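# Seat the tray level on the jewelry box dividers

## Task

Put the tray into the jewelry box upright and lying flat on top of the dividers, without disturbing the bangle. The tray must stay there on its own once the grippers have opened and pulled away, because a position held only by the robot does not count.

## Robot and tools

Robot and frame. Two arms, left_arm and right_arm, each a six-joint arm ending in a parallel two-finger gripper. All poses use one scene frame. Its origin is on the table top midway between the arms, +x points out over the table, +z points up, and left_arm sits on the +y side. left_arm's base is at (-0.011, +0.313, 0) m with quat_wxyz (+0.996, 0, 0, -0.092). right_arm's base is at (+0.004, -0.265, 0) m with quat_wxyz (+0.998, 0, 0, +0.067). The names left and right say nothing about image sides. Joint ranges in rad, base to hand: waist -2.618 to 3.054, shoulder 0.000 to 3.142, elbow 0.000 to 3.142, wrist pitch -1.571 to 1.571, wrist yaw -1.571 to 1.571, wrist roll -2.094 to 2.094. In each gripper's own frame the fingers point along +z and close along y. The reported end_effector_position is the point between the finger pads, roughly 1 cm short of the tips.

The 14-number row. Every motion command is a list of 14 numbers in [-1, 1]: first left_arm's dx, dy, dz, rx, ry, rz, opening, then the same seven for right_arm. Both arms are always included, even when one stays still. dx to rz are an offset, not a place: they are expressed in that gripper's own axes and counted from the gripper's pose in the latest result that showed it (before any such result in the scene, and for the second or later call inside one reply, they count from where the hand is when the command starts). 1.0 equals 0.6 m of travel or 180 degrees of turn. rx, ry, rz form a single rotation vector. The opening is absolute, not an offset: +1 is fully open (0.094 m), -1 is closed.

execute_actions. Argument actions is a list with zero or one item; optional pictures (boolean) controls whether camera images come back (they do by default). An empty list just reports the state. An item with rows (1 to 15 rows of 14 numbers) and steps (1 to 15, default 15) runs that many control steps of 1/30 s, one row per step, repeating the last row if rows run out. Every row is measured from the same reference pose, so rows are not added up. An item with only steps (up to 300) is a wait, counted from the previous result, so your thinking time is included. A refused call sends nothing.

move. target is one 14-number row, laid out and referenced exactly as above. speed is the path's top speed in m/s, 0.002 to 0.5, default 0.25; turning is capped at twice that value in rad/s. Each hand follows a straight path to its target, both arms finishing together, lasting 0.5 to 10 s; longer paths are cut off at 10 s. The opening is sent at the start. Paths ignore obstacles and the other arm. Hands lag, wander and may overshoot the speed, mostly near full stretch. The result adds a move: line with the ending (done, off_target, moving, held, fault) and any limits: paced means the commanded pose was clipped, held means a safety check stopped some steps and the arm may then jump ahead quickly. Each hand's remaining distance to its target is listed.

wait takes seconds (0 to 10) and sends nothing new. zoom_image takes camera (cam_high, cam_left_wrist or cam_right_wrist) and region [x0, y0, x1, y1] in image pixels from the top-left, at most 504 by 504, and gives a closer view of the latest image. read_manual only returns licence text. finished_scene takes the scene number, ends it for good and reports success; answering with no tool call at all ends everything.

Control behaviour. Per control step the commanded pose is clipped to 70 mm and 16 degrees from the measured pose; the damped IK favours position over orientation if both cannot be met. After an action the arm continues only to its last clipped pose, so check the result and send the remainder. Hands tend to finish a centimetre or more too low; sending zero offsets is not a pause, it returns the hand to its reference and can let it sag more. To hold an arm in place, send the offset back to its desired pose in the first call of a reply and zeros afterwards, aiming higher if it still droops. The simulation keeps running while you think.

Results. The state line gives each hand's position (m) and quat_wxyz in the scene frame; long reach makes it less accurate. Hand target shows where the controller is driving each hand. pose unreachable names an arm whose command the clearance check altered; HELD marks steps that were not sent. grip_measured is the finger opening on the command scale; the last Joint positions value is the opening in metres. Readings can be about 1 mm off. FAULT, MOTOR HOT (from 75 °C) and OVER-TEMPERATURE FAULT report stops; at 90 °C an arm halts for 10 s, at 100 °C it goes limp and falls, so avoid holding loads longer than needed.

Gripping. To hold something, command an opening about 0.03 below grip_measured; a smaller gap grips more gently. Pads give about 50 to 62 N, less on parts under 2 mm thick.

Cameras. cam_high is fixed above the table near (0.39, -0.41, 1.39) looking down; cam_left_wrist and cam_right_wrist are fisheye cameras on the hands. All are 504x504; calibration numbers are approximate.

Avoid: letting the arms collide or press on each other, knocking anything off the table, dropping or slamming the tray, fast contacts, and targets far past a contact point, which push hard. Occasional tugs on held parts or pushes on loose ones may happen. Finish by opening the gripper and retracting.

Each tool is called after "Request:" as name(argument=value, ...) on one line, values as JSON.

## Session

Request:
execute_actions(actions=[])

Scene clock: 0.00 s of 4500.00 s.
left_arm: end_effector_position=(+0.2457, +0.4568, +0.1164) grip_measured=+1.000 end_effector_quat_wxyz=(+0.013, +0.926, -0.378, -0.008) | right_arm: end_effector_position=(+0.1519, +0.2420, +0.2706) grip_measured=+1.000 end_effector_quat_wxyz=(+0.400, -0.023, +0.671, +0.624)
Joint positions: left_arm=[ 0.694  1.687  1.383 -1.296  0.004 -1.857  0.094] | right_arm=[1.271 1.777 0.988 0.896 0.368 0.928 0.094]
Joint velocities: left_arm=[-0.017 -0.007 -0.012 -0.022 -0.007 -0.022  0.   ] | right_arm=[-0.027 -0.012 -0.007  0.066  0.022 -0.037  0.   ]
Hand target (left_arm): +0.244, +0.458, +0.120; +0.009, +0.926, -0.378, -0.010
Hand target (right_arm): +0.152, +0.242, +0.278; +0.403, -0.024, +0.666, +0.628
camera_calibration (this result's frames):
cam_left_wrist: T_world_to_cam=[[0.449764, 0.893145, 0.00207211, -0.524712], [0.7217, -0.364793, 0.588282, -0.0375523], [0.526177, -0.263092, -0.808653, 0.192254], [0, 0, 0, 1]] pos_world=[0.161938, 0.505526, 0.178646]
cam_right_wrist: T_world_to_cam=[[0.60739, -0.314054, -0.72969, 0.180047], [-0.776969, -0.0434689, -0.628036, 0.338732], [0.165519, 0.948409, -0.270413, -0.0926683], [0, 0, 0, 1]] pos_world=[0.169164, 0.159156, 0.319055]

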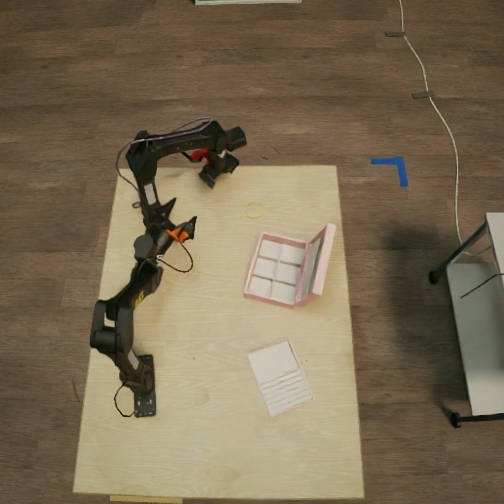

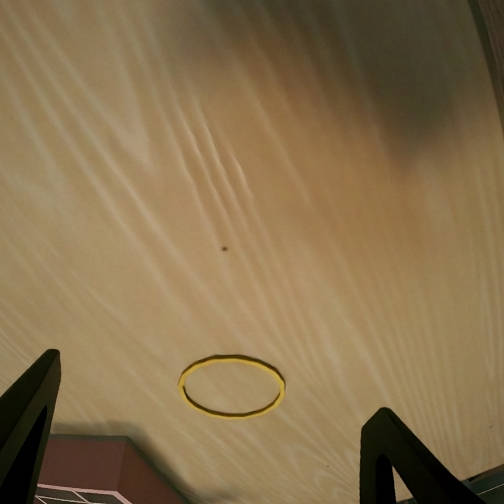

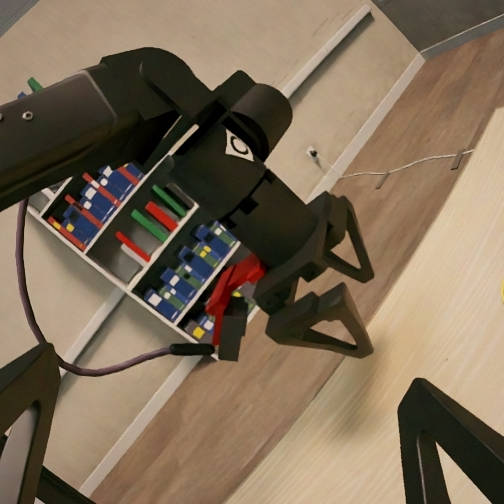

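Request:
move(target=[0,0,-0.05,0,0,0,1,-0.537,-0.545,-0.408,0.561,-0.023,0.306,-0.2], speed=0.2)

Scene clock: 40.10 s of 4500.00 s.
left_arm: end_effector_position=(+0.2457, +0.4563, +0.1397) grip_measured=+1.000 end_effector_quat_wxyz=(+0.015, +0.926, -0.378, -0.008) | right_arm: end_effector_position=(+0.4124, -0.1844, +0.1497) grip_measured=-0.198 end_effector_quat_wxyz=(-0.005, +0.575, +0.818, +0.019)
Joint positions: left_arm=[ 0.694  1.687  1.475 -1.391  0.006 -1.857  0.094] | right_arm=[ 0.043  2.16   2.16  -1.55  -0.034  1.405  0.038]
Joint velocities: left_arm=[ 0.002 -0.002 -0.002 -0.037  0.007 -0.007  0.   ] | right_arm=[-0.017  0.017 -0.002  0.007 -0.037 -0.037 -0.   ]
Hand target (left_arm): +0.246, +0.457, +0.146; +0.012, +0.926, -0.378, -0.008
Hand target (right_arm): +0.416, -0.189, +0.156; +0.005, +0.574, +0.819, +0.019
Off the commanded pose (left_arm): 0.007 m, 0 deg.
Off the commanded pose (right_arm): 0.014 m, 2 deg.
joint sent to its limit (right arm) — the command would take joint 4 (wrist pitch) past its lower limit, so that joint was sent only as far as its limit.
After step 90, 31.53 s passed at rest.
move: off_target (right_arm)
camera_calibration (this result's frames):
cam_left_wrist: T_world_to_cam=[[0.44969, 0.893183, -0.00163542, -0.523765], [0.722336, -0.362596, 0.588859, -0.0527017], [0.525366, -0.265985, -0.808234, 0.212408], [0, 0, 0, 1]] pos_world=[0.162008, 0.505206, 0.201852]
cam_right_wrist: T_world_to_cam=[[-0.881118, -0.472885, 0.00345001, 0.274464], [-0.403419, 0.75545, 0.516283, 0.26859], [-0.246749, 0.453514, -0.856411, 0.402446], [0, 0, 0, 1]] pos_world=[0.449492, -0.255632, 0.205044]

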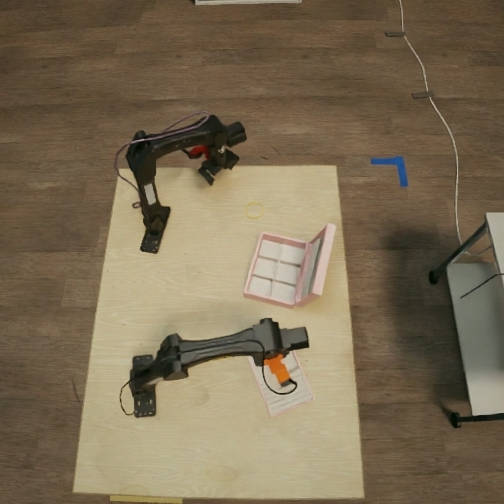

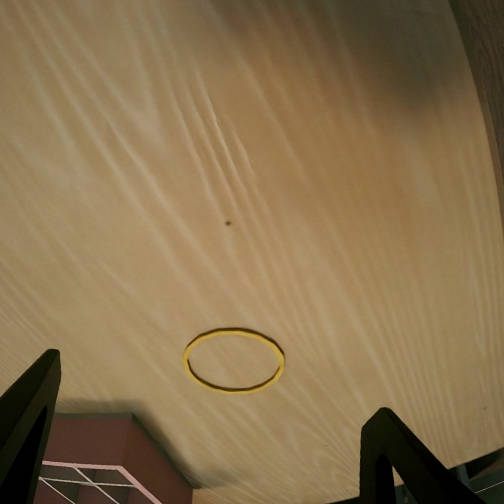

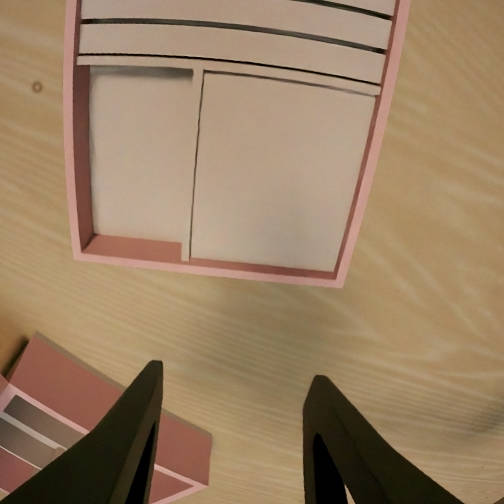

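Request:
move(target=[0.488,0.26,0,0,0,0.333,0.2,-0.068,0.048,0.15,0,-0.01,-0.006,-0.3], speed=0.2)

Scene clock: 56.47 s of 4500.00 s.
left_arm: end_effector_position=(+0.3406, +0.1381, +0.1373) grip_measured=+0.202 end_effector_quat_wxyz=(+0.016, +0.617, -0.787, -0.000) | right_arm: end_effector_position=(+0.4570, -0.2020, +0.0693) grip_measured=-0.298 end_effector_quat_wxyz=(+0.011, +0.567, +0.824, +0.024)
Joint positions: left_arm=[-0.266  2.073  1.975 -1.487  0.028 -1.78   0.056] | right_arm=[-0.007  2.289  2.05  -1.283 -0.02   1.334  0.033]
Joint velocities: left_arm=[ 0.012 -0.002 -0.002 -0.022 -0.022 -0.066  0.   ] | right_arm=[ 0.002  0.002 -0.022 -0.007 -0.007  0.022 -0.001]
Hand target (left_arm): +0.340, +0.138, +0.142; -0.014, -0.613, +0.790, +0.003
Hand target (right_arm): +0.454, -0.210, +0.060; +0.008, +0.568, +0.823, +0.010
Off the commanded pose (left_arm): 0.009 m, 1 deg.
Off the commanded pose (right_arm): 0.013 m, 2 deg.
After step 90, 10.20 s passed at rest.
move: off_target (right_arm)
camera_calibration (this result's frames):
cam_left_wrist: T_world_to_cam=[[0.997682, 0.0680055, 0.00246464, -0.355495], [0.0522405, -0.788605, 0.612677, 0.0486339], [0.043609, -0.611128, -0.790329, 0.285308], [0, 0, 0, 1]] pos_world=[0.339688, 0.236888, 0.196567]
cam_right_wrist: T_world_to_cam=[[-0.871014, -0.490901, -0.0187428, 0.299003], [-0.434742, 0.752479, 0.494747, 0.356638], [-0.228768, 0.439079, -0.868835, 0.342286], [0, 0, 0, 1]] pos_world=[0.493785, -0.271873, 0.126548]

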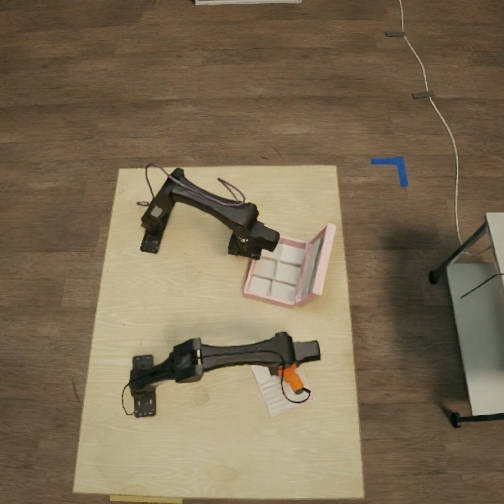

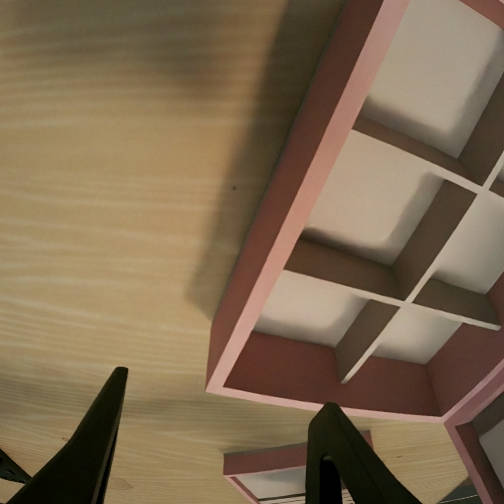

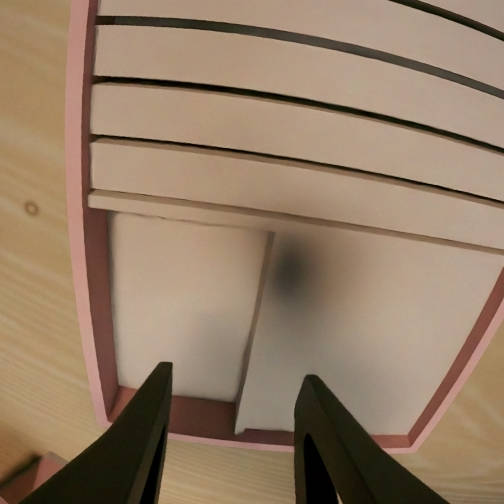

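Request:
move(target=[0.006,-0.033,0.135,0,0,0,0.2,-0.024,-0.003,0.078,0,-0.015,0,-0.3], speed=0.06)

Scene clock: 72.37 s of 4500.00 s.
left_arm: end_effector_position=(+0.3601, +0.1281, +0.0597) grip_measured=+0.202 end_effector_quat_wxyz=(+0.015, +0.617, -0.787, +0.004) | right_arm: end_effector_position=(+0.4652, -0.2061, +0.0318) grip_measured=-0.298 end_effector_quat_wxyz=(+0.032, +0.565, +0.824, +0.023)
Joint positions: left_arm=[-0.266  2.157  1.796 -1.215  0.031 -1.78   0.056] | right_arm=[-0.007  2.303  1.922 -1.112  0.008  1.331  0.033]
Joint velocities: left_arm=[ 0.007 -0.007  0.002  0.007 -0.022  0.022  0.   ] | right_arm=[-0.002  0.017  0.012 -0.022  0.007  0.051 -0.   ]
Hand target (left_arm): +0.358, +0.128, +0.056; -0.016, -0.617, +0.787, +0.000
Hand target (right_arm): +0.462, -0.215, +0.023; +0.030, +0.567, +0.823, +0.010
Off the commanded pose (left_arm): 0.005 m, 1 deg.
Off the commanded pose (right_arm): 0.013 m, 1 deg.
After step 90, 11.07 s passed at rest.
move: off_target (right_arm)
camera_calibration (this result's frames):
cam_left_wrist: T_world_to_cam=[[0.997695, 0.0673111, 0.00859028, -0.374341], [0.0476109, -0.784589, 0.618185, 0.0880952], [0.0483506, -0.616351, -0.785986, 0.215677], [0, 0, 0, 1]] pos_world=[0.358856, 0.227248, 0.118275]
cam_right_wrist: T_world_to_cam=[[-0.869497, -0.492661, -0.0354897, 0.302895], [-0.451565, 0.763736, 0.461299, 0.393019], [-0.200159, 0.417124, -0.886535, 0.296134], [0, 0, 0, 1]] pos_world=[0.500114, -0.274463, 0.0919835]

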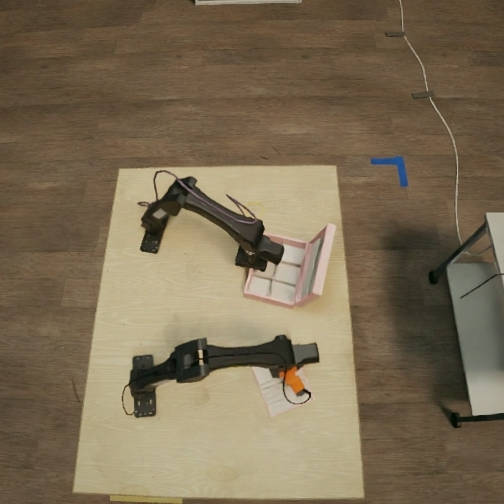

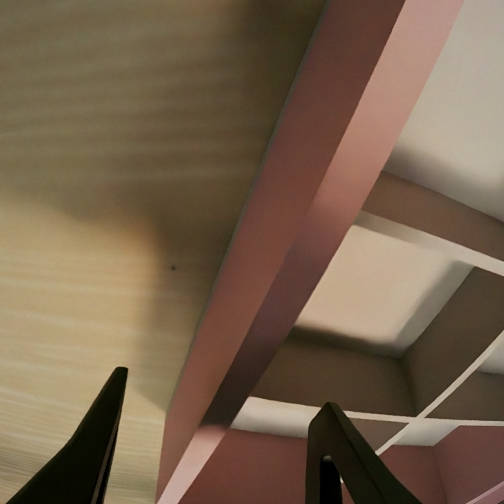

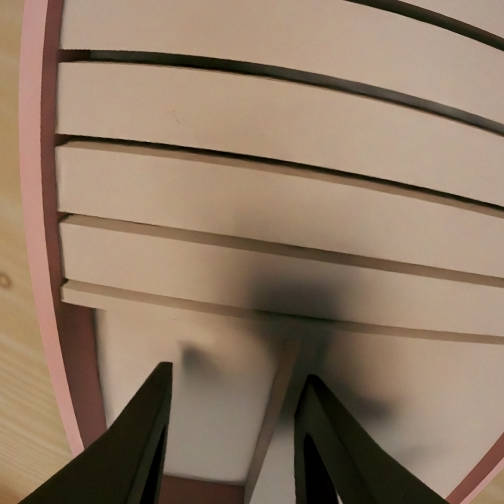

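Request:
move(target=[-0.01,0,0.025,0,0,0,0.2,-0.022,-0.016,0.012,0.02,0,0,-0.3], speed=0.03)

Scene clock: 78.60 s of 4500.00 s.
left_arm: end_effector_position=(+0.3612, +0.1271, +0.0496) grip_measured=+0.202 end_effector_quat_wxyz=(+0.014, +0.614, -0.789, +0.010) | right_arm: end_effector_position=(+0.4604, -0.2098, +0.0296) grip_measured=-0.298 end_effector_quat_wxyz=(+0.016, +0.564, +0.826, +0.013)
Joint positions: left_arm=[-0.266  2.157  1.756 -1.163  0.033 -1.773  0.056] | right_arm=[-0.016  2.322  1.948 -1.156  0.001  1.316  0.033]
Joint velocities: left_arm=[-0.002 -0.002 -0.002  0.037  0.007 -0.007  0.   ] | right_arm=[-0.012  0.012 -0.012  0.007 -0.051 -0.022 -0.001]
Hand target (left_arm): +0.361, +0.133, +0.045; -0.015, -0.617, +0.787, -0.004
Hand target (right_arm): +0.461, -0.222, +0.025; +0.014, +0.566, +0.824, -0.002
Off the commanded pose (left_arm): 0.008 m, 1 deg.
Off the commanded pose (right_arm): 0.013 m, 2 deg.
After step 90, 1.97 s passed at rest.
move: off_target (right_arm)
camera_calibration (this result's frames):
cam_left_wrist: T_world_to_cam=[[0.997989, 0.0609398, 0.0174184, -0.374978], [0.0367436, -0.780217, 0.624429, 0.0965206], [0.0516427, -0.622533, -0.780888, 0.206401], [0, 0, 0, 1]] pos_world=[0.360019, 0.226649, 0.107437]
cam_right_wrist: T_world_to_cam=[[-0.867577, -0.497286, -0.00407939, 0.294095], [-0.438162, 0.760497, 0.479228, 0.387384], [-0.235211, 0.417555, -0.877681, 0.310742], [0, 0, 0, 1]] pos_world=[0.497976, -0.278106, 0.0882867]

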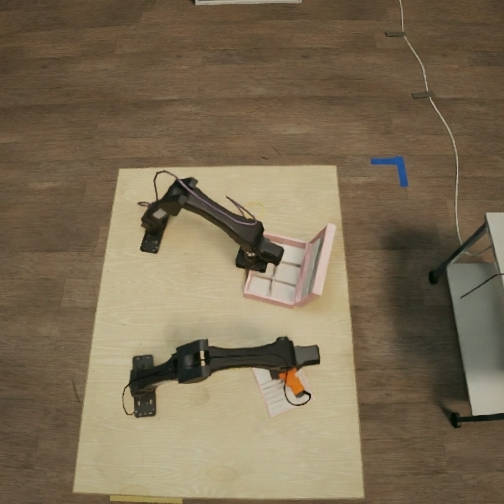

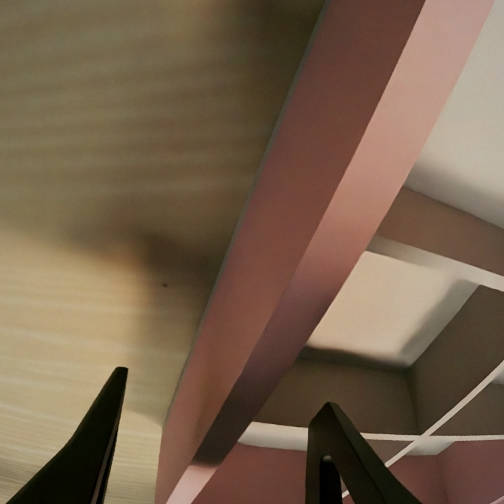

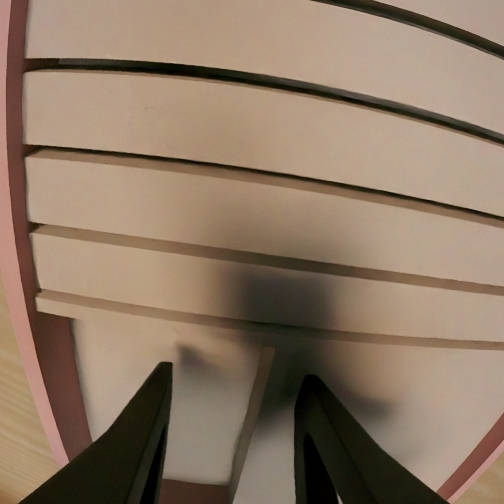

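One more adjustment on the right, close the left.

Request:
move(target=[0,0,0,0,0,0,-0.87,-0.02,-0.01,0.015,0.01,0,0,-0.3], speed=0.03)

Request:
move(target=[0,0,0,0,0,0,-0.87,0,0,0,0,0,0,-1])

Scene clock: 85.47 s of 4500.00 s.
left_arm: end_effector_position=(+0.3597, +0.1269, +0.0494) grip_measured=-0.847 end_effector_quat_wxyz=(+0.017, +0.613, -0.790, +0.009) | right_arm: end_effector_position=(+0.4604, -0.2110, +0.0297) grip_measured=-0.298 end_effector_quat_wxyz=(+0.011, +0.561, +0.827, +0.018)
Joint positions: left_arm=[-0.266  2.157  1.755 -1.167  0.038 -1.771  0.007] | right_arm=[-0.024  2.322  1.949 -1.157 -0.012  1.303  0.033]
Joint velocities: left_arm=[-0.007 -0.002 -0.007  0.007  0.022 -0.051 -0.   ] | right_arm=[ 0.007  0.017  0.007 -0.037 -0.022 -0.051 -0.   ]
Hand target (left_arm): +0.361, +0.127, +0.050; -0.014, -0.614, +0.789, -0.010
Hand target (right_arm): +0.459, -0.223, +0.021; +0.007, +0.564, +0.826, +0.001
Off the commanded pose (left_arm): 0.002 m, 0 deg.
Off the commanded pose (right_arm): 0.015 m, 2 deg.
After step 90, 3.10 s passed at rest.
move: off_target (right_arm)
camera_calibration (this result's frames):
cam_left_wrist: T_world_to_cam=[[0.998171, 0.0594265, 0.0110915, -0.373054], [0.0394431, -0.779253, 0.625467, 0.0955031], [0.0458124, -0.623886, -0.780172, 0.208434], [0, 0, 0, 1]] pos_world=[0.359056, 0.226629, 0.107018]
cam_right_wrist: T_world_to_cam=[[-0.864464, -0.502621, -0.00853593, 0.291074], [-0.441849, 0.751624, 0.489726, 0.387703], [-0.239731, 0.427123, -0.871834, 0.315226], [0, 0, 0, 1]] pos_world=[0.498499, -0.279747, 0.0874411]

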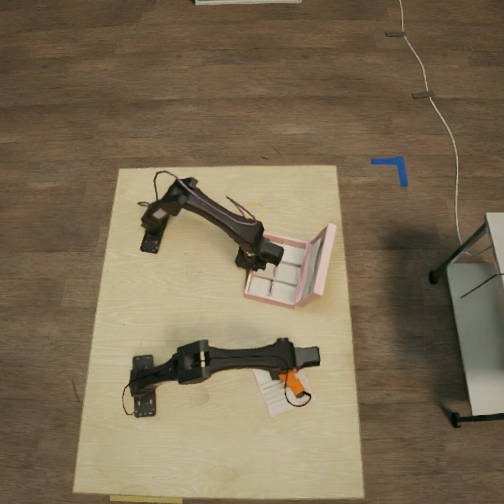

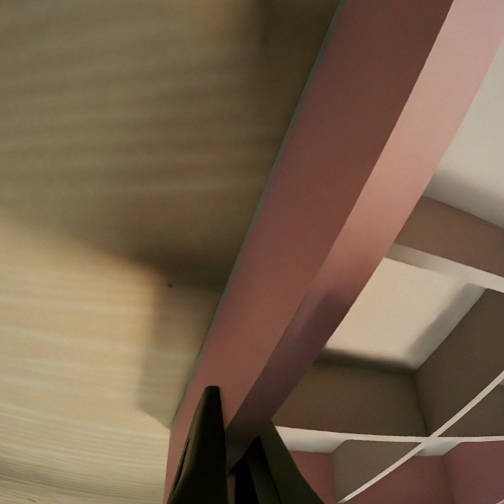

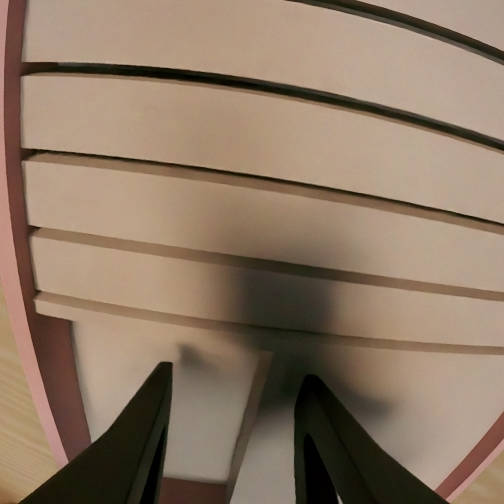

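Scene clock: 85.97 s of 4500.00 s.
left_arm: end_effector_position=(+0.3597, +0.1269, +0.0494) grip_measured=-0.847 end_effector_quat_wxyz=(+0.017, +0.613, -0.790, +0.009) | right_arm: end_effector_position=(+0.4586, -0.2110, +0.0297) grip_measured=-0.970 end_effector_quat_wxyz=(+0.008, +0.561, +0.828, +0.016)
Joint positions: left_arm=[-0.266  2.157  1.755 -1.167  0.038 -1.771  0.007] | right_arm=[-0.024  2.322  1.949 -1.164 -0.014  1.303  0.001]
Joint velocities: left_arm=[-0.002 -0.002  0.012 -0.007 -0.022  0.022  0.   ] | right_arm=[-0.017 -0.022  0.002 -0.007  0.007 -0.095  0.001]
Hand target (left_arm): +0.360, +0.127, +0.049; -0.017, -0.613, +0.790, -0.009
Hand target (right_arm): +0.460, -0.211, +0.030; +0.011, +0.561, +0.827, +0.018
Off the commanded pose (left_arm): 0.000 m, 0 deg.
Off the commanded pose (right_arm): 0.002 m, 0 deg.
move: done
camera_calibration (this result's frames):
cam_left_wrist: T_world_to_cam=[[0.998173, 0.0594299, 0.0109052, -0.373012], [0.0395467, -0.779038, 0.625728, 0.0953776], [0.0456825, -0.624154, -0.779965, 0.20847], [0, 0, 0, 1]] pos_world=[0.359036, 0.226588, 0.106986]
cam_right_wrist: T_world_to_cam=[[-0.864483, -0.502656, -0.00236692, 0.289327], [-0.438277, 0.751441, 0.493203, 0.385151], [-0.246133, 0.427403, -0.869911, 0.317674], [0, 0, 0, 1]] pos_world=[0.497111, -0.279762, 0.0870756]

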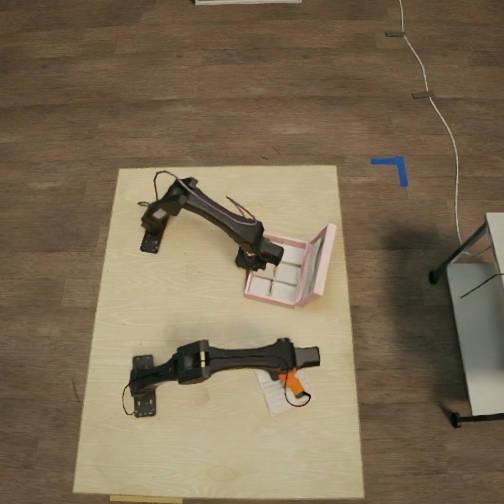

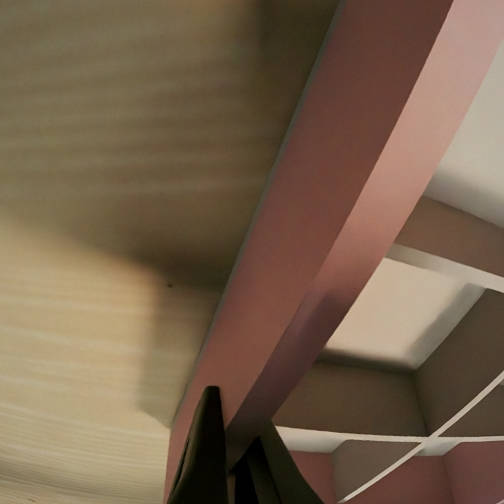

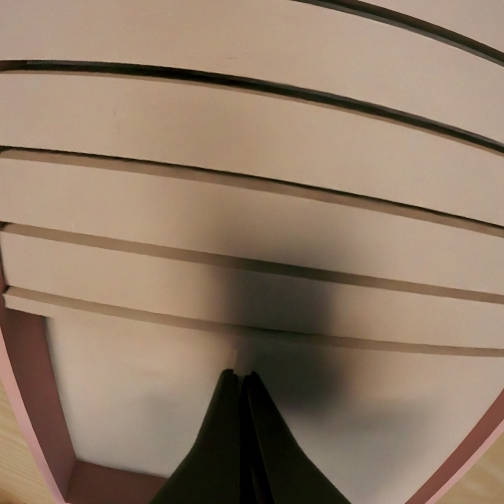

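Request:
move(target=[0.122,0.141,0,0,0,0,-0.88,-0.03,-0.02,-0.19,0,0,0,-1], speed=0.05)

Scene clock: 95.27 s of 4500.00 s.
left_arm: end_effector_position=(+0.2703, +0.0800, +0.0485) grip_measured=-0.847 end_effector_quat_wxyz=(+0.010, +0.621, -0.784, +0.011) | right_arm: end_effector_position=(+0.4468, -0.2268, +0.1160) grip_measured=-0.971 end_effector_quat_wxyz=(-0.010, +0.561, +0.828, +0.006)
Joint positions: left_arm=[-0.496  1.951  1.443 -1.045  0.025 -2.022  0.007] | right_arm=[-0.06   2.322  2.293 -1.549 -0.022  1.266  0.001]
Joint velocities: left_arm=[-0.027  0.012  0.007 -0.022 -0.066 -0.081  0.001] | right_arm=[-0.002  0.017  0.017 -0.007 -0.022 -0.022 -0.   ]
Hand target (left_arm): +0.260, +0.078, +0.052; -0.015, -0.613, +0.790, -0.008
Hand target (right_arm): +0.450, -0.233, +0.142; +0.017, +0.561, +0.827, +0.022
Off the commanded pose (left_arm): 0.012 m, 1 deg.
Off the commanded pose (right_arm): 0.028 m, 2 deg.
joint sent to its limit (right arm) — the command would take joint 4 (wrist pitch) past its lower limit, so that joint was sent only as far as its limit.
After step 90, 3.63 s passed at rest.
move: off_target (left_arm, right_arm)
camera_calibration (this result's frames):
cam_left_wrist: T_world_to_cam=[[0.99657, 0.0791332, 0.0242122, -0.282826], [0.0468622, -0.78079, 0.623033, 0.0612378], [0.0682073, -0.619762, -0.781821, 0.176326], [0, 0, 0, 1]] pos_world=[0.266959, 0.179475, 0.10655]
cam_right_wrist: T_world_to_cam=[[-0.863098, -0.504133, 0.0302011, 0.266615], [-0.419179, 0.748441, 0.513931, 0.337599], [-0.281693, 0.430913, -0.8573, 0.411887], [0, 0, 0, 1]] pos_world=[0.487655, -0.295751, 0.171556]

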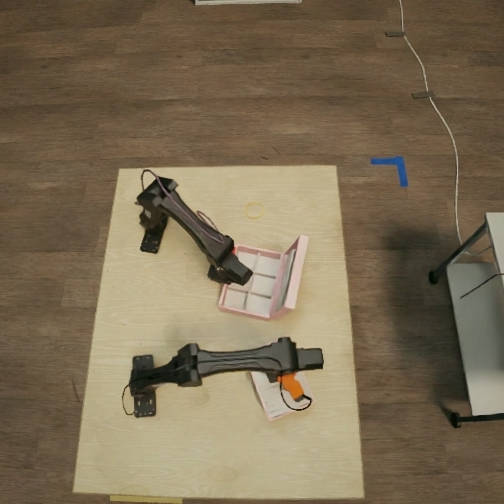

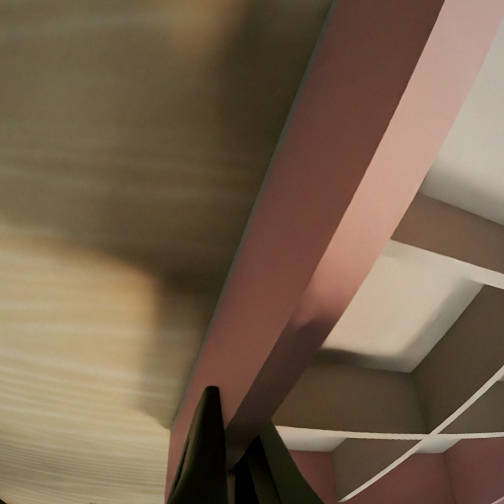

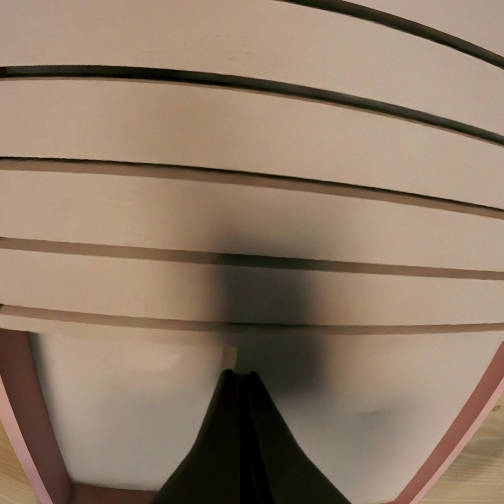

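Request:
move(target=[0,0,-0.01,0,0,0,-0.3,-0.042,-0.227,-0.04,0,0,-0.805,-1], speed=0.3)

Request:
move(target=[0,0,-0.15,0,0,0,-0.3,0,0,-0.03,0,-0.02,0,-1], speed=0.15)

Request:
move(target=[-0.45,0.25,0,0,0,0,-0.3,0,0,0,0,0,0,-1], speed=0.3)

Scene clock: 112.37 s of 4500.00 s.
left_arm: end_effector_position=(+0.2702, +0.0797, +0.0486) grip_measured=-0.302 end_effector_quat_wxyz=(+0.011, +0.621, -0.784, +0.012) | right_arm: end_effector_position=(+0.3315, -0.2982, +0.1306) grip_measured=-0.970 end_effector_quat_wxyz=(-0.011, -0.621, +0.784, +0.017)
Joint positions: left_arm=[-0.496  1.951  1.443 -1.044  0.027 -2.022  0.033] | right_arm=[-0.243  1.83   1.609 -1.391 -0.009 -1.448  0.001]
Joint velocities: left_arm=[ 0.002 -0.012  0.007  0.051 -0.007 -0.051 -0.   ] | right_arm=[ 0.017  0.002 -0.002 -0.007  0.022 -0.066  0.   ]
Hand target (left_arm): +0.270, +0.080, +0.054; -0.010, -0.621, +0.784, -0.012
Hand target (right_arm): +0.329, -0.300, +0.139; +0.004, -0.621, +0.784, +0.011
Off the commanded pose (left_arm): 0.006 m, 0 deg.
Off the commanded pose (right_arm): 0.010 m, 2 deg.
After step 90, 9.23 s passed at rest.
move: done
camera_calibration (this result's frames):
cam_left_wrist: T_world_to_cam=[[0.996594, 0.0791398, 0.0231749, -0.282617], [0.0473993, -0.779718, 0.624334, 0.0606914], [0.0674796, -0.621109, -0.780814, 0.176398], [0, 0, 0, 1]] pos_world=[0.266874, 0.179251, 0.106392]
cam_right_wrist: T_world_to_cam=[[0.996454, -0.0838715, -0.00675597, -0.355615], [-0.0700647, -0.871514, 0.485339, -0.259782], [-0.046594, -0.483145, -0.8743, 0.0743911], [0, 0, 0, 1]] pos_world=[0.339619, -0.220288, 0.18872]

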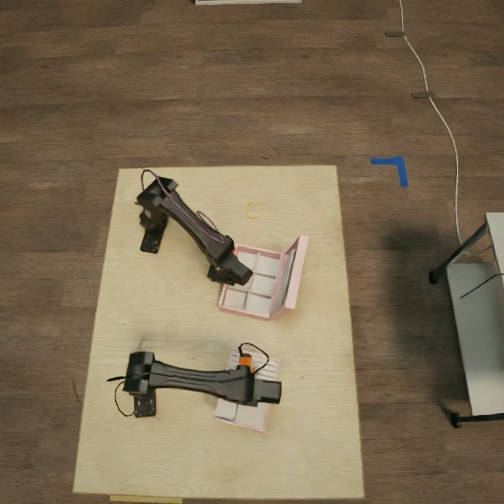

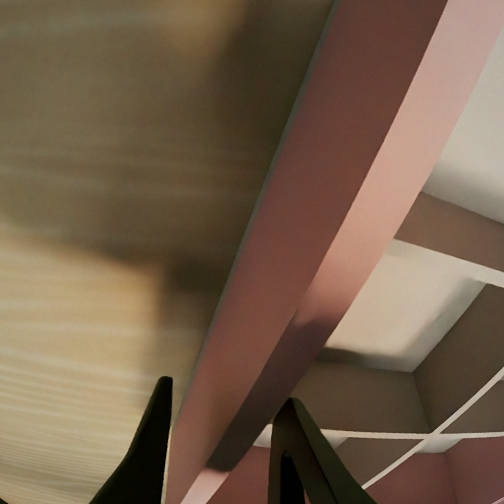

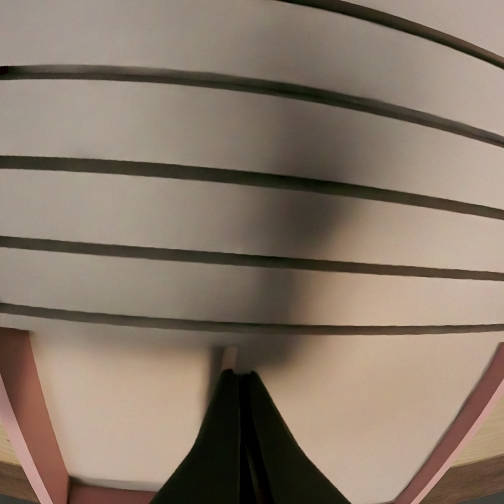

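Scene clock: 113.60 s of 4500.00 s.
left_arm: end_effector_position=(+0.2686, +0.0805, +0.1284) grip_measured=-0.302 end_effector_quat_wxyz=(+0.013, +0.621, -0.784, +0.008) | right_arm: end_effector_position=(+0.3262, -0.2979, +0.1371) grip_measured=-0.970 end_effector_quat_wxyz=(-0.005, -0.620, +0.783, +0.038)
Joint positions: left_arm=[-0.496  1.918  1.717 -1.361  0.029 -2.022  0.033] | right_arm=[-0.265  1.83   1.633 -1.436 -0.046 -1.471  0.001]
Joint velocities: left_arm=[-0.002  0.007  0.002 -0.007  0.081  0.007  0.   ] | right_arm=[ 0.002  0.017 -0.002 -0.037 -0.022  0.007 -0.   ]
Hand target (left_arm): +0.269, +0.083, +0.139; -0.011, -0.621, +0.783, -0.012
Hand target (right_arm): +0.332, -0.298, +0.149; +0.014, -0.620, +0.784, +0.036
Off the commanded pose (left_arm): 0.010 m, 1 deg.
Off the commanded pose (right_arm): 0.013 m, 2 deg.
move: off_target (right_arm)
camera_calibration (this result's frames):
cam_left_wrist: T_world_to_cam=[[0.99676, 0.0790328, 0.0149642, -0.281913], [0.0527006, -0.782201, 0.620793, 0.0107302], [0.060768, -0.617993, -0.783831, 0.241298], [0, 0, 0, 1]] pos_world=[0.265771, 0.179794, 0.186694]
cam_right_wrist: T_world_to_cam=[[0.996166, -0.0836134, -0.0257343, -0.347527], [-0.0631052, -0.890507, 0.450571, -0.266207], [-0.0605904, -0.44722, -0.89237, 0.0977308], [0, 0, 0, 1]] pos_world=[0.335317, -0.22241, 0.198214]

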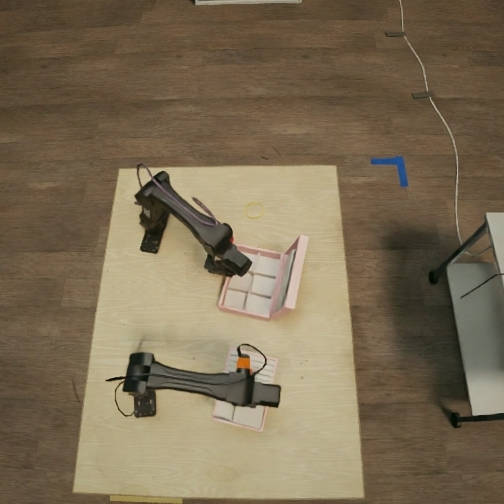

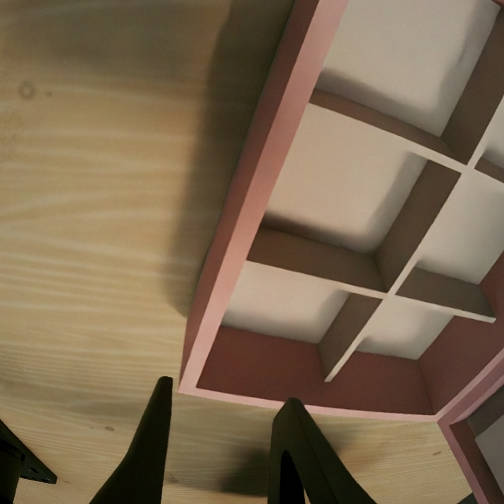

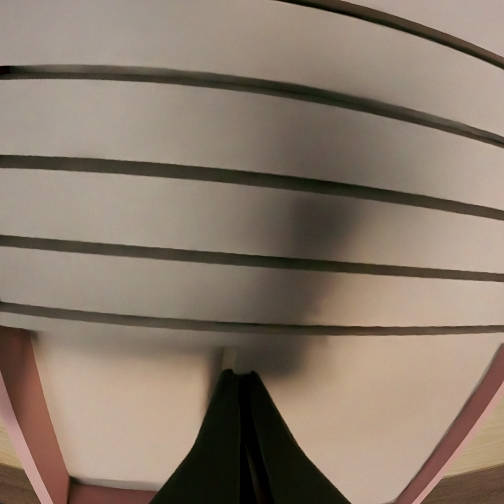

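Scene clock: 115.40 s of 4500.00 s.
left_arm: end_effector_position=(+0.1946, +0.3782, +0.1187) grip_measured=-0.302 end_effector_quat_wxyz=(+0.014, +0.621, -0.784, +0.013) | right_arm: end_effector_position=(+0.3260, -0.2996, +0.1370) grip_measured=-0.970 end_effector_quat_wxyz=(-0.008, -0.621, +0.783, +0.035)
Joint positions: left_arm=[ 0.516  1.376  1.094 -1.307  0.035 -1.008  0.033] | right_arm=[-0.265  1.83   1.633 -1.436 -0.036 -1.471  0.001]
Joint velocities: left_arm=[-0.017 -0.007 -0.022 -0.022 -0.051 -0.037  0.001] | right_arm=[-0.007 -0.002 -0.007 -0.051  0.051  0.007  0.   ]
Hand target (left_arm): +0.189, +0.379, +0.120; -0.017, -0.621, +0.784, -0.011
Hand target (right_arm): +0.326, -0.298, +0.137; -0.005, -0.620, +0.783, +0.038
Off the commanded pose (left_arm): 0.011 m, 1 deg.
Off the commanded pose (right_arm): 0.002 m, 1 deg.
move: off_target (left_arm)
camera_calibration (this result's frames):
cam_left_wrist: T_world_to_cam=[[0.996743, 0.0782724, 0.0194054, -0.231806], [0.0486744, -0.7758, 0.629098, 0.250884], [0.0642958, -0.626105, -0.777084, 0.423759], [0, 0, 0, 1]] pos_world=[0.191594, 0.478097, 0.175964]
cam_right_wrist: T_world_to_cam=[[0.996183, -0.0832635, -0.0261907, -0.347281], [-0.0619834, -0.886079, 0.459371, -0.267993], [-0.0614559, -0.455995, -0.887858, 0.0939032], [0, 0, 0, 1]] pos_world=[0.335116, -0.22356, 0.197386]

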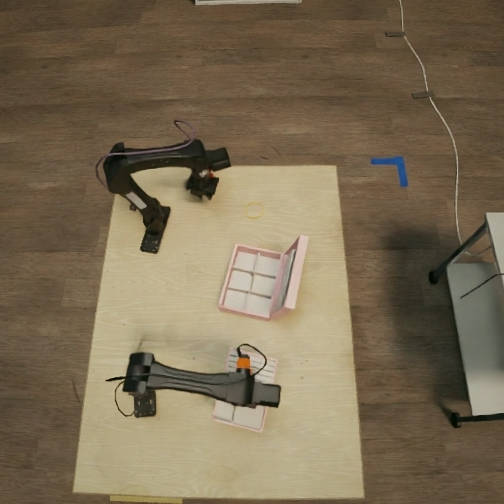

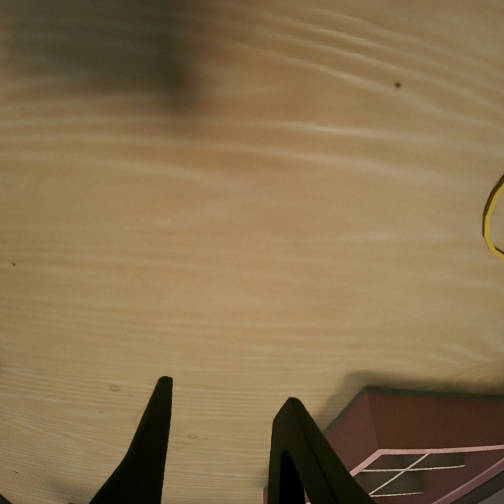

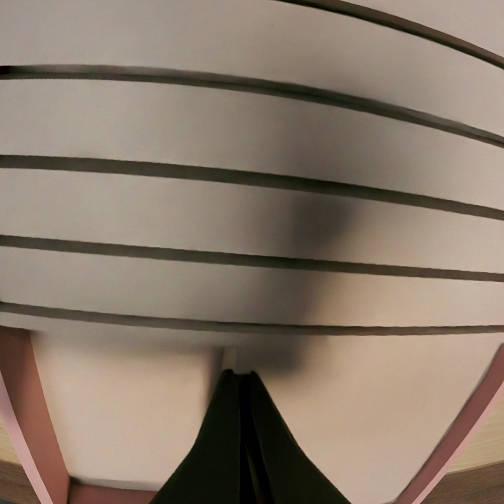

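Request:
move(target=[0,0,0,0,0,0,-0.3,-0.53,0.133,0.04,0.018,-0.012,0,-1], speed=0.13)

Request:
zoom_image(camera="cam_high", region=[205, 225, 315, 335])

Scene clock: 123.50 s of 4500.00 s.
left_arm: end_effector_position=(+0.1947, +0.3777, +0.1188) grip_measured=-0.302 end_effector_quat_wxyz=(+0.015, +0.619, -0.785, +0.015) | right_arm: end_effector_position=(+0.3160, +0.0199, +0.1115) grip_measured=-0.970 end_effector_quat_wxyz=(-0.002, -0.623, +0.782, +0.021)
Joint positions: left_arm=[ 0.516  1.376  1.094 -1.307  0.038 -1.005  0.033] | right_arm=[ 0.585  2.187  2.049 -1.435 -0.041 -0.625  0.001]
Joint velocities: left_arm=[ 0.012  0.007 -0.007  0.007  0.081 -0.022  0.   ] | right_arm=[ 0.007 -0.002 -0.007 -0.125 -0.022  0.066  0.   ]
Hand target (left_arm): +0.195, +0.378, +0.119; -0.015, -0.621, +0.784, -0.013
Hand target (right_arm): +0.321, +0.027, +0.125; +0.021, -0.620, +0.784, +0.023
Off the commanded pose (left_arm): 0.001 m, 0 deg.
Off the commanded pose (right_arm): 0.019 m, 3 deg.
After step 90, 2.00 s passed at rest.
move: off_target (right_arm)
camera_calibration (this result's frames):
cam_left_wrist: T_world_to_cam=[[0.996958, 0.075349, 0.0199244, -0.230851], [0.0458804, -0.774034, 0.63148, 0.250037], [0.0630035, -0.628645, -0.775136, 0.424409], [0, 0, 0, 1]] pos_world=[0.191937, 0.477734, 0.175681]
cam_right_wrist: T_world_to_cam=[[0.99686, -0.0791465, 0.00241193, -0.314838], [-0.0709978, -0.879909, 0.469807, 0.0278048], [-0.0350613, -0.468503, -0.882766, 0.207715], [0, 0, 0, 1]] pos_world=[0.323106, 0.0968627, 0.17106]

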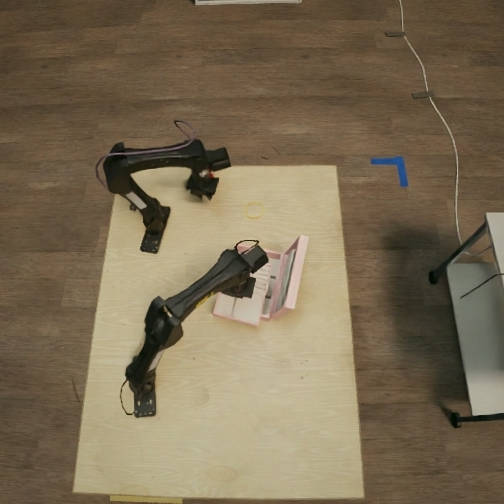

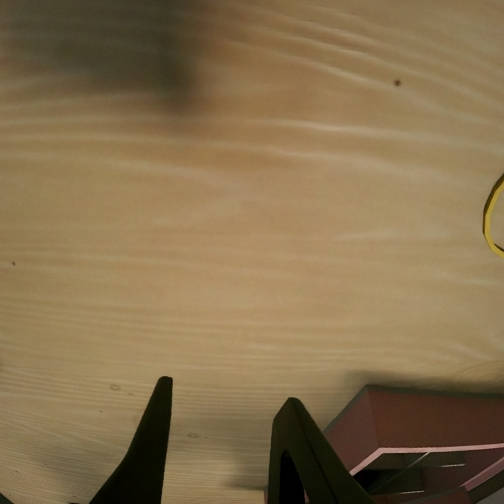

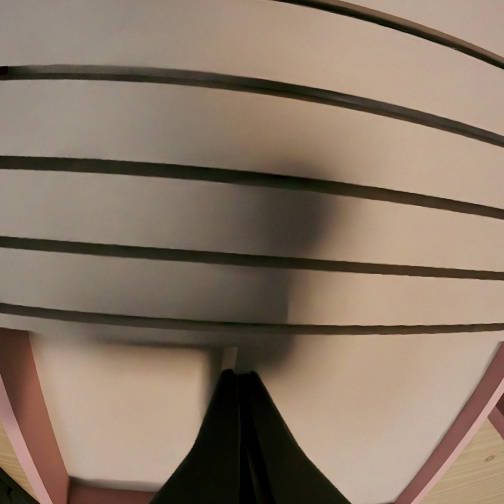

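Region (205, 225, 315, 335) of cam_high's 504x504 image, scaled by 4.582, with more detail than that image has.

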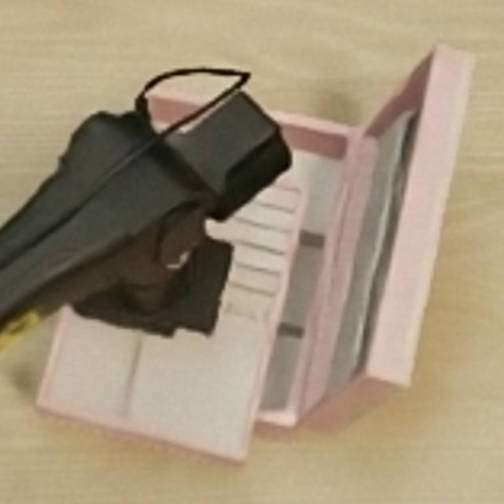

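Request:
move(target=[0,0,0,0,0,0,-0.3,-0.095,-0.032,0,0.01,-0.008,0,-1], speed=0.05)

Request:
zoom_image(camera="cam_high", region=[205, 225, 315, 335])

Scene clock: 131.33 s of 4500.00 s.
left_arm: end_effector_position=(+0.1948, +0.3772, +0.1188) grip_measured=-0.302 end_effector_quat_wxyz=(+0.016, +0.619, -0.785, +0.016) | right_arm: end_effector_position=(+0.3463, +0.0621, +0.0983) grip_measured=-0.970 end_effector_quat_wxyz=(+0.008, -0.621, +0.783, +0.015)
Joint positions: left_arm=[ 0.516  1.376  1.094 -1.307  0.04  -1.005  0.033] | right_arm=[ 0.614  2.46   2.467 -1.56  -0.029 -0.592  0.001]
Joint velocities: left_arm=[-0.002  0.002 -0.002 -0.037 -0.037 -0.066 -0.001] | right_arm=[ 0.002 -0.002  0.022 -0.037  0.007 -0.095 -0.001]
Hand target (left_arm): +0.195, +0.378, +0.119; -0.015, -0.619, +0.785, -0.015
Hand target (right_arm): +0.348, +0.071, +0.112; +0.030, -0.622, +0.782, +0.017
Off the commanded pose (left_arm): 0.000 m, 0 deg.
Off the commanded pose (right_arm): 0.017 m, 1 deg.
joint sent to its limit (right arm) — the command would take joint 4 (wrist pitch) past its lower limit, so that joint was sent only as far as its limit.
After step 90, 3.37 s passed at rest.
move: off_target (right_arm)
camera_calibration (this result's frames):
cam_left_wrist: T_world_to_cam=[[0.996937, 0.0754503, 0.0205993, -0.231086], [0.0453703, -0.772434, 0.633472, 0.24893], [0.0637072, -0.630597, -0.773492, 0.424534], [0, 0, 0, 1]] pos_world=[0.192038, 0.477427, 0.175444]
cam_right_wrist: T_world_to_cam=[[0.996295, -0.0826902, 0.0236465, -0.343372], [-0.0841795, -0.881226, 0.46514, 0.0784404], [-0.0176246, -0.465407, -0.884921, 0.210813], [0, 0, 0, 1]] pos_world=[0.352418, 0.138844, 0.158186]

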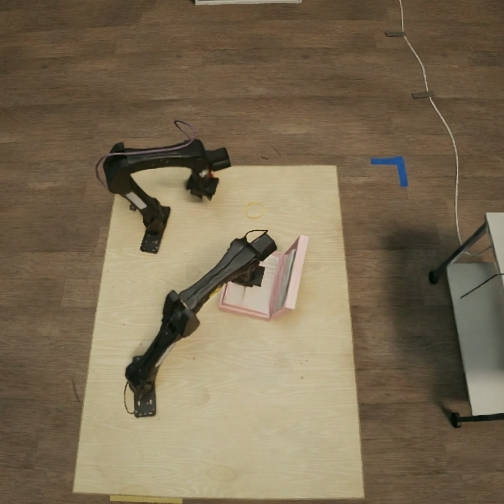

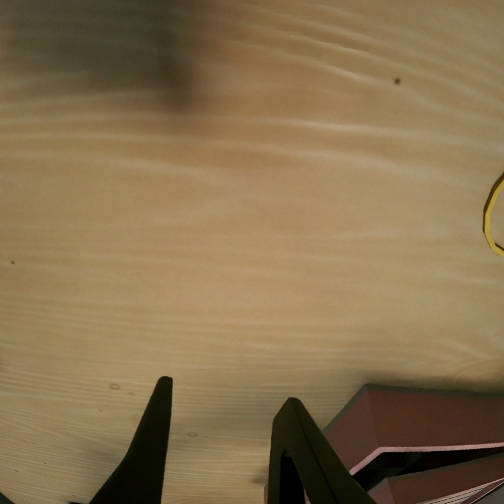

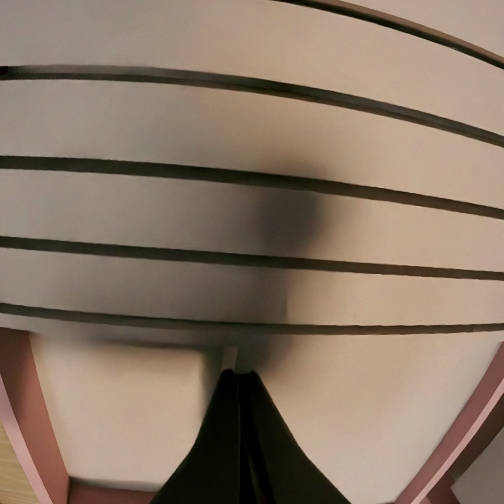

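Region (205, 225, 315, 335) of cam_high's 504x504 image, scaled by 4.582, with more detail than that image has.

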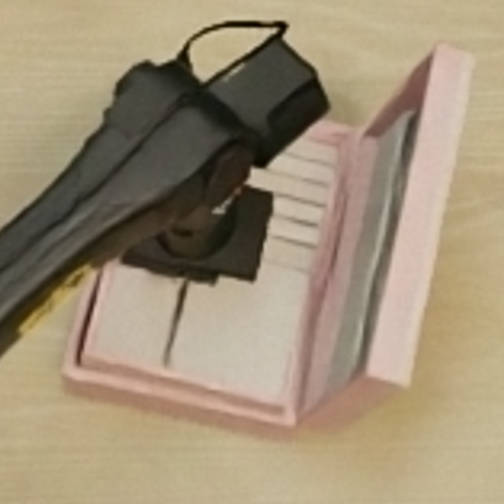

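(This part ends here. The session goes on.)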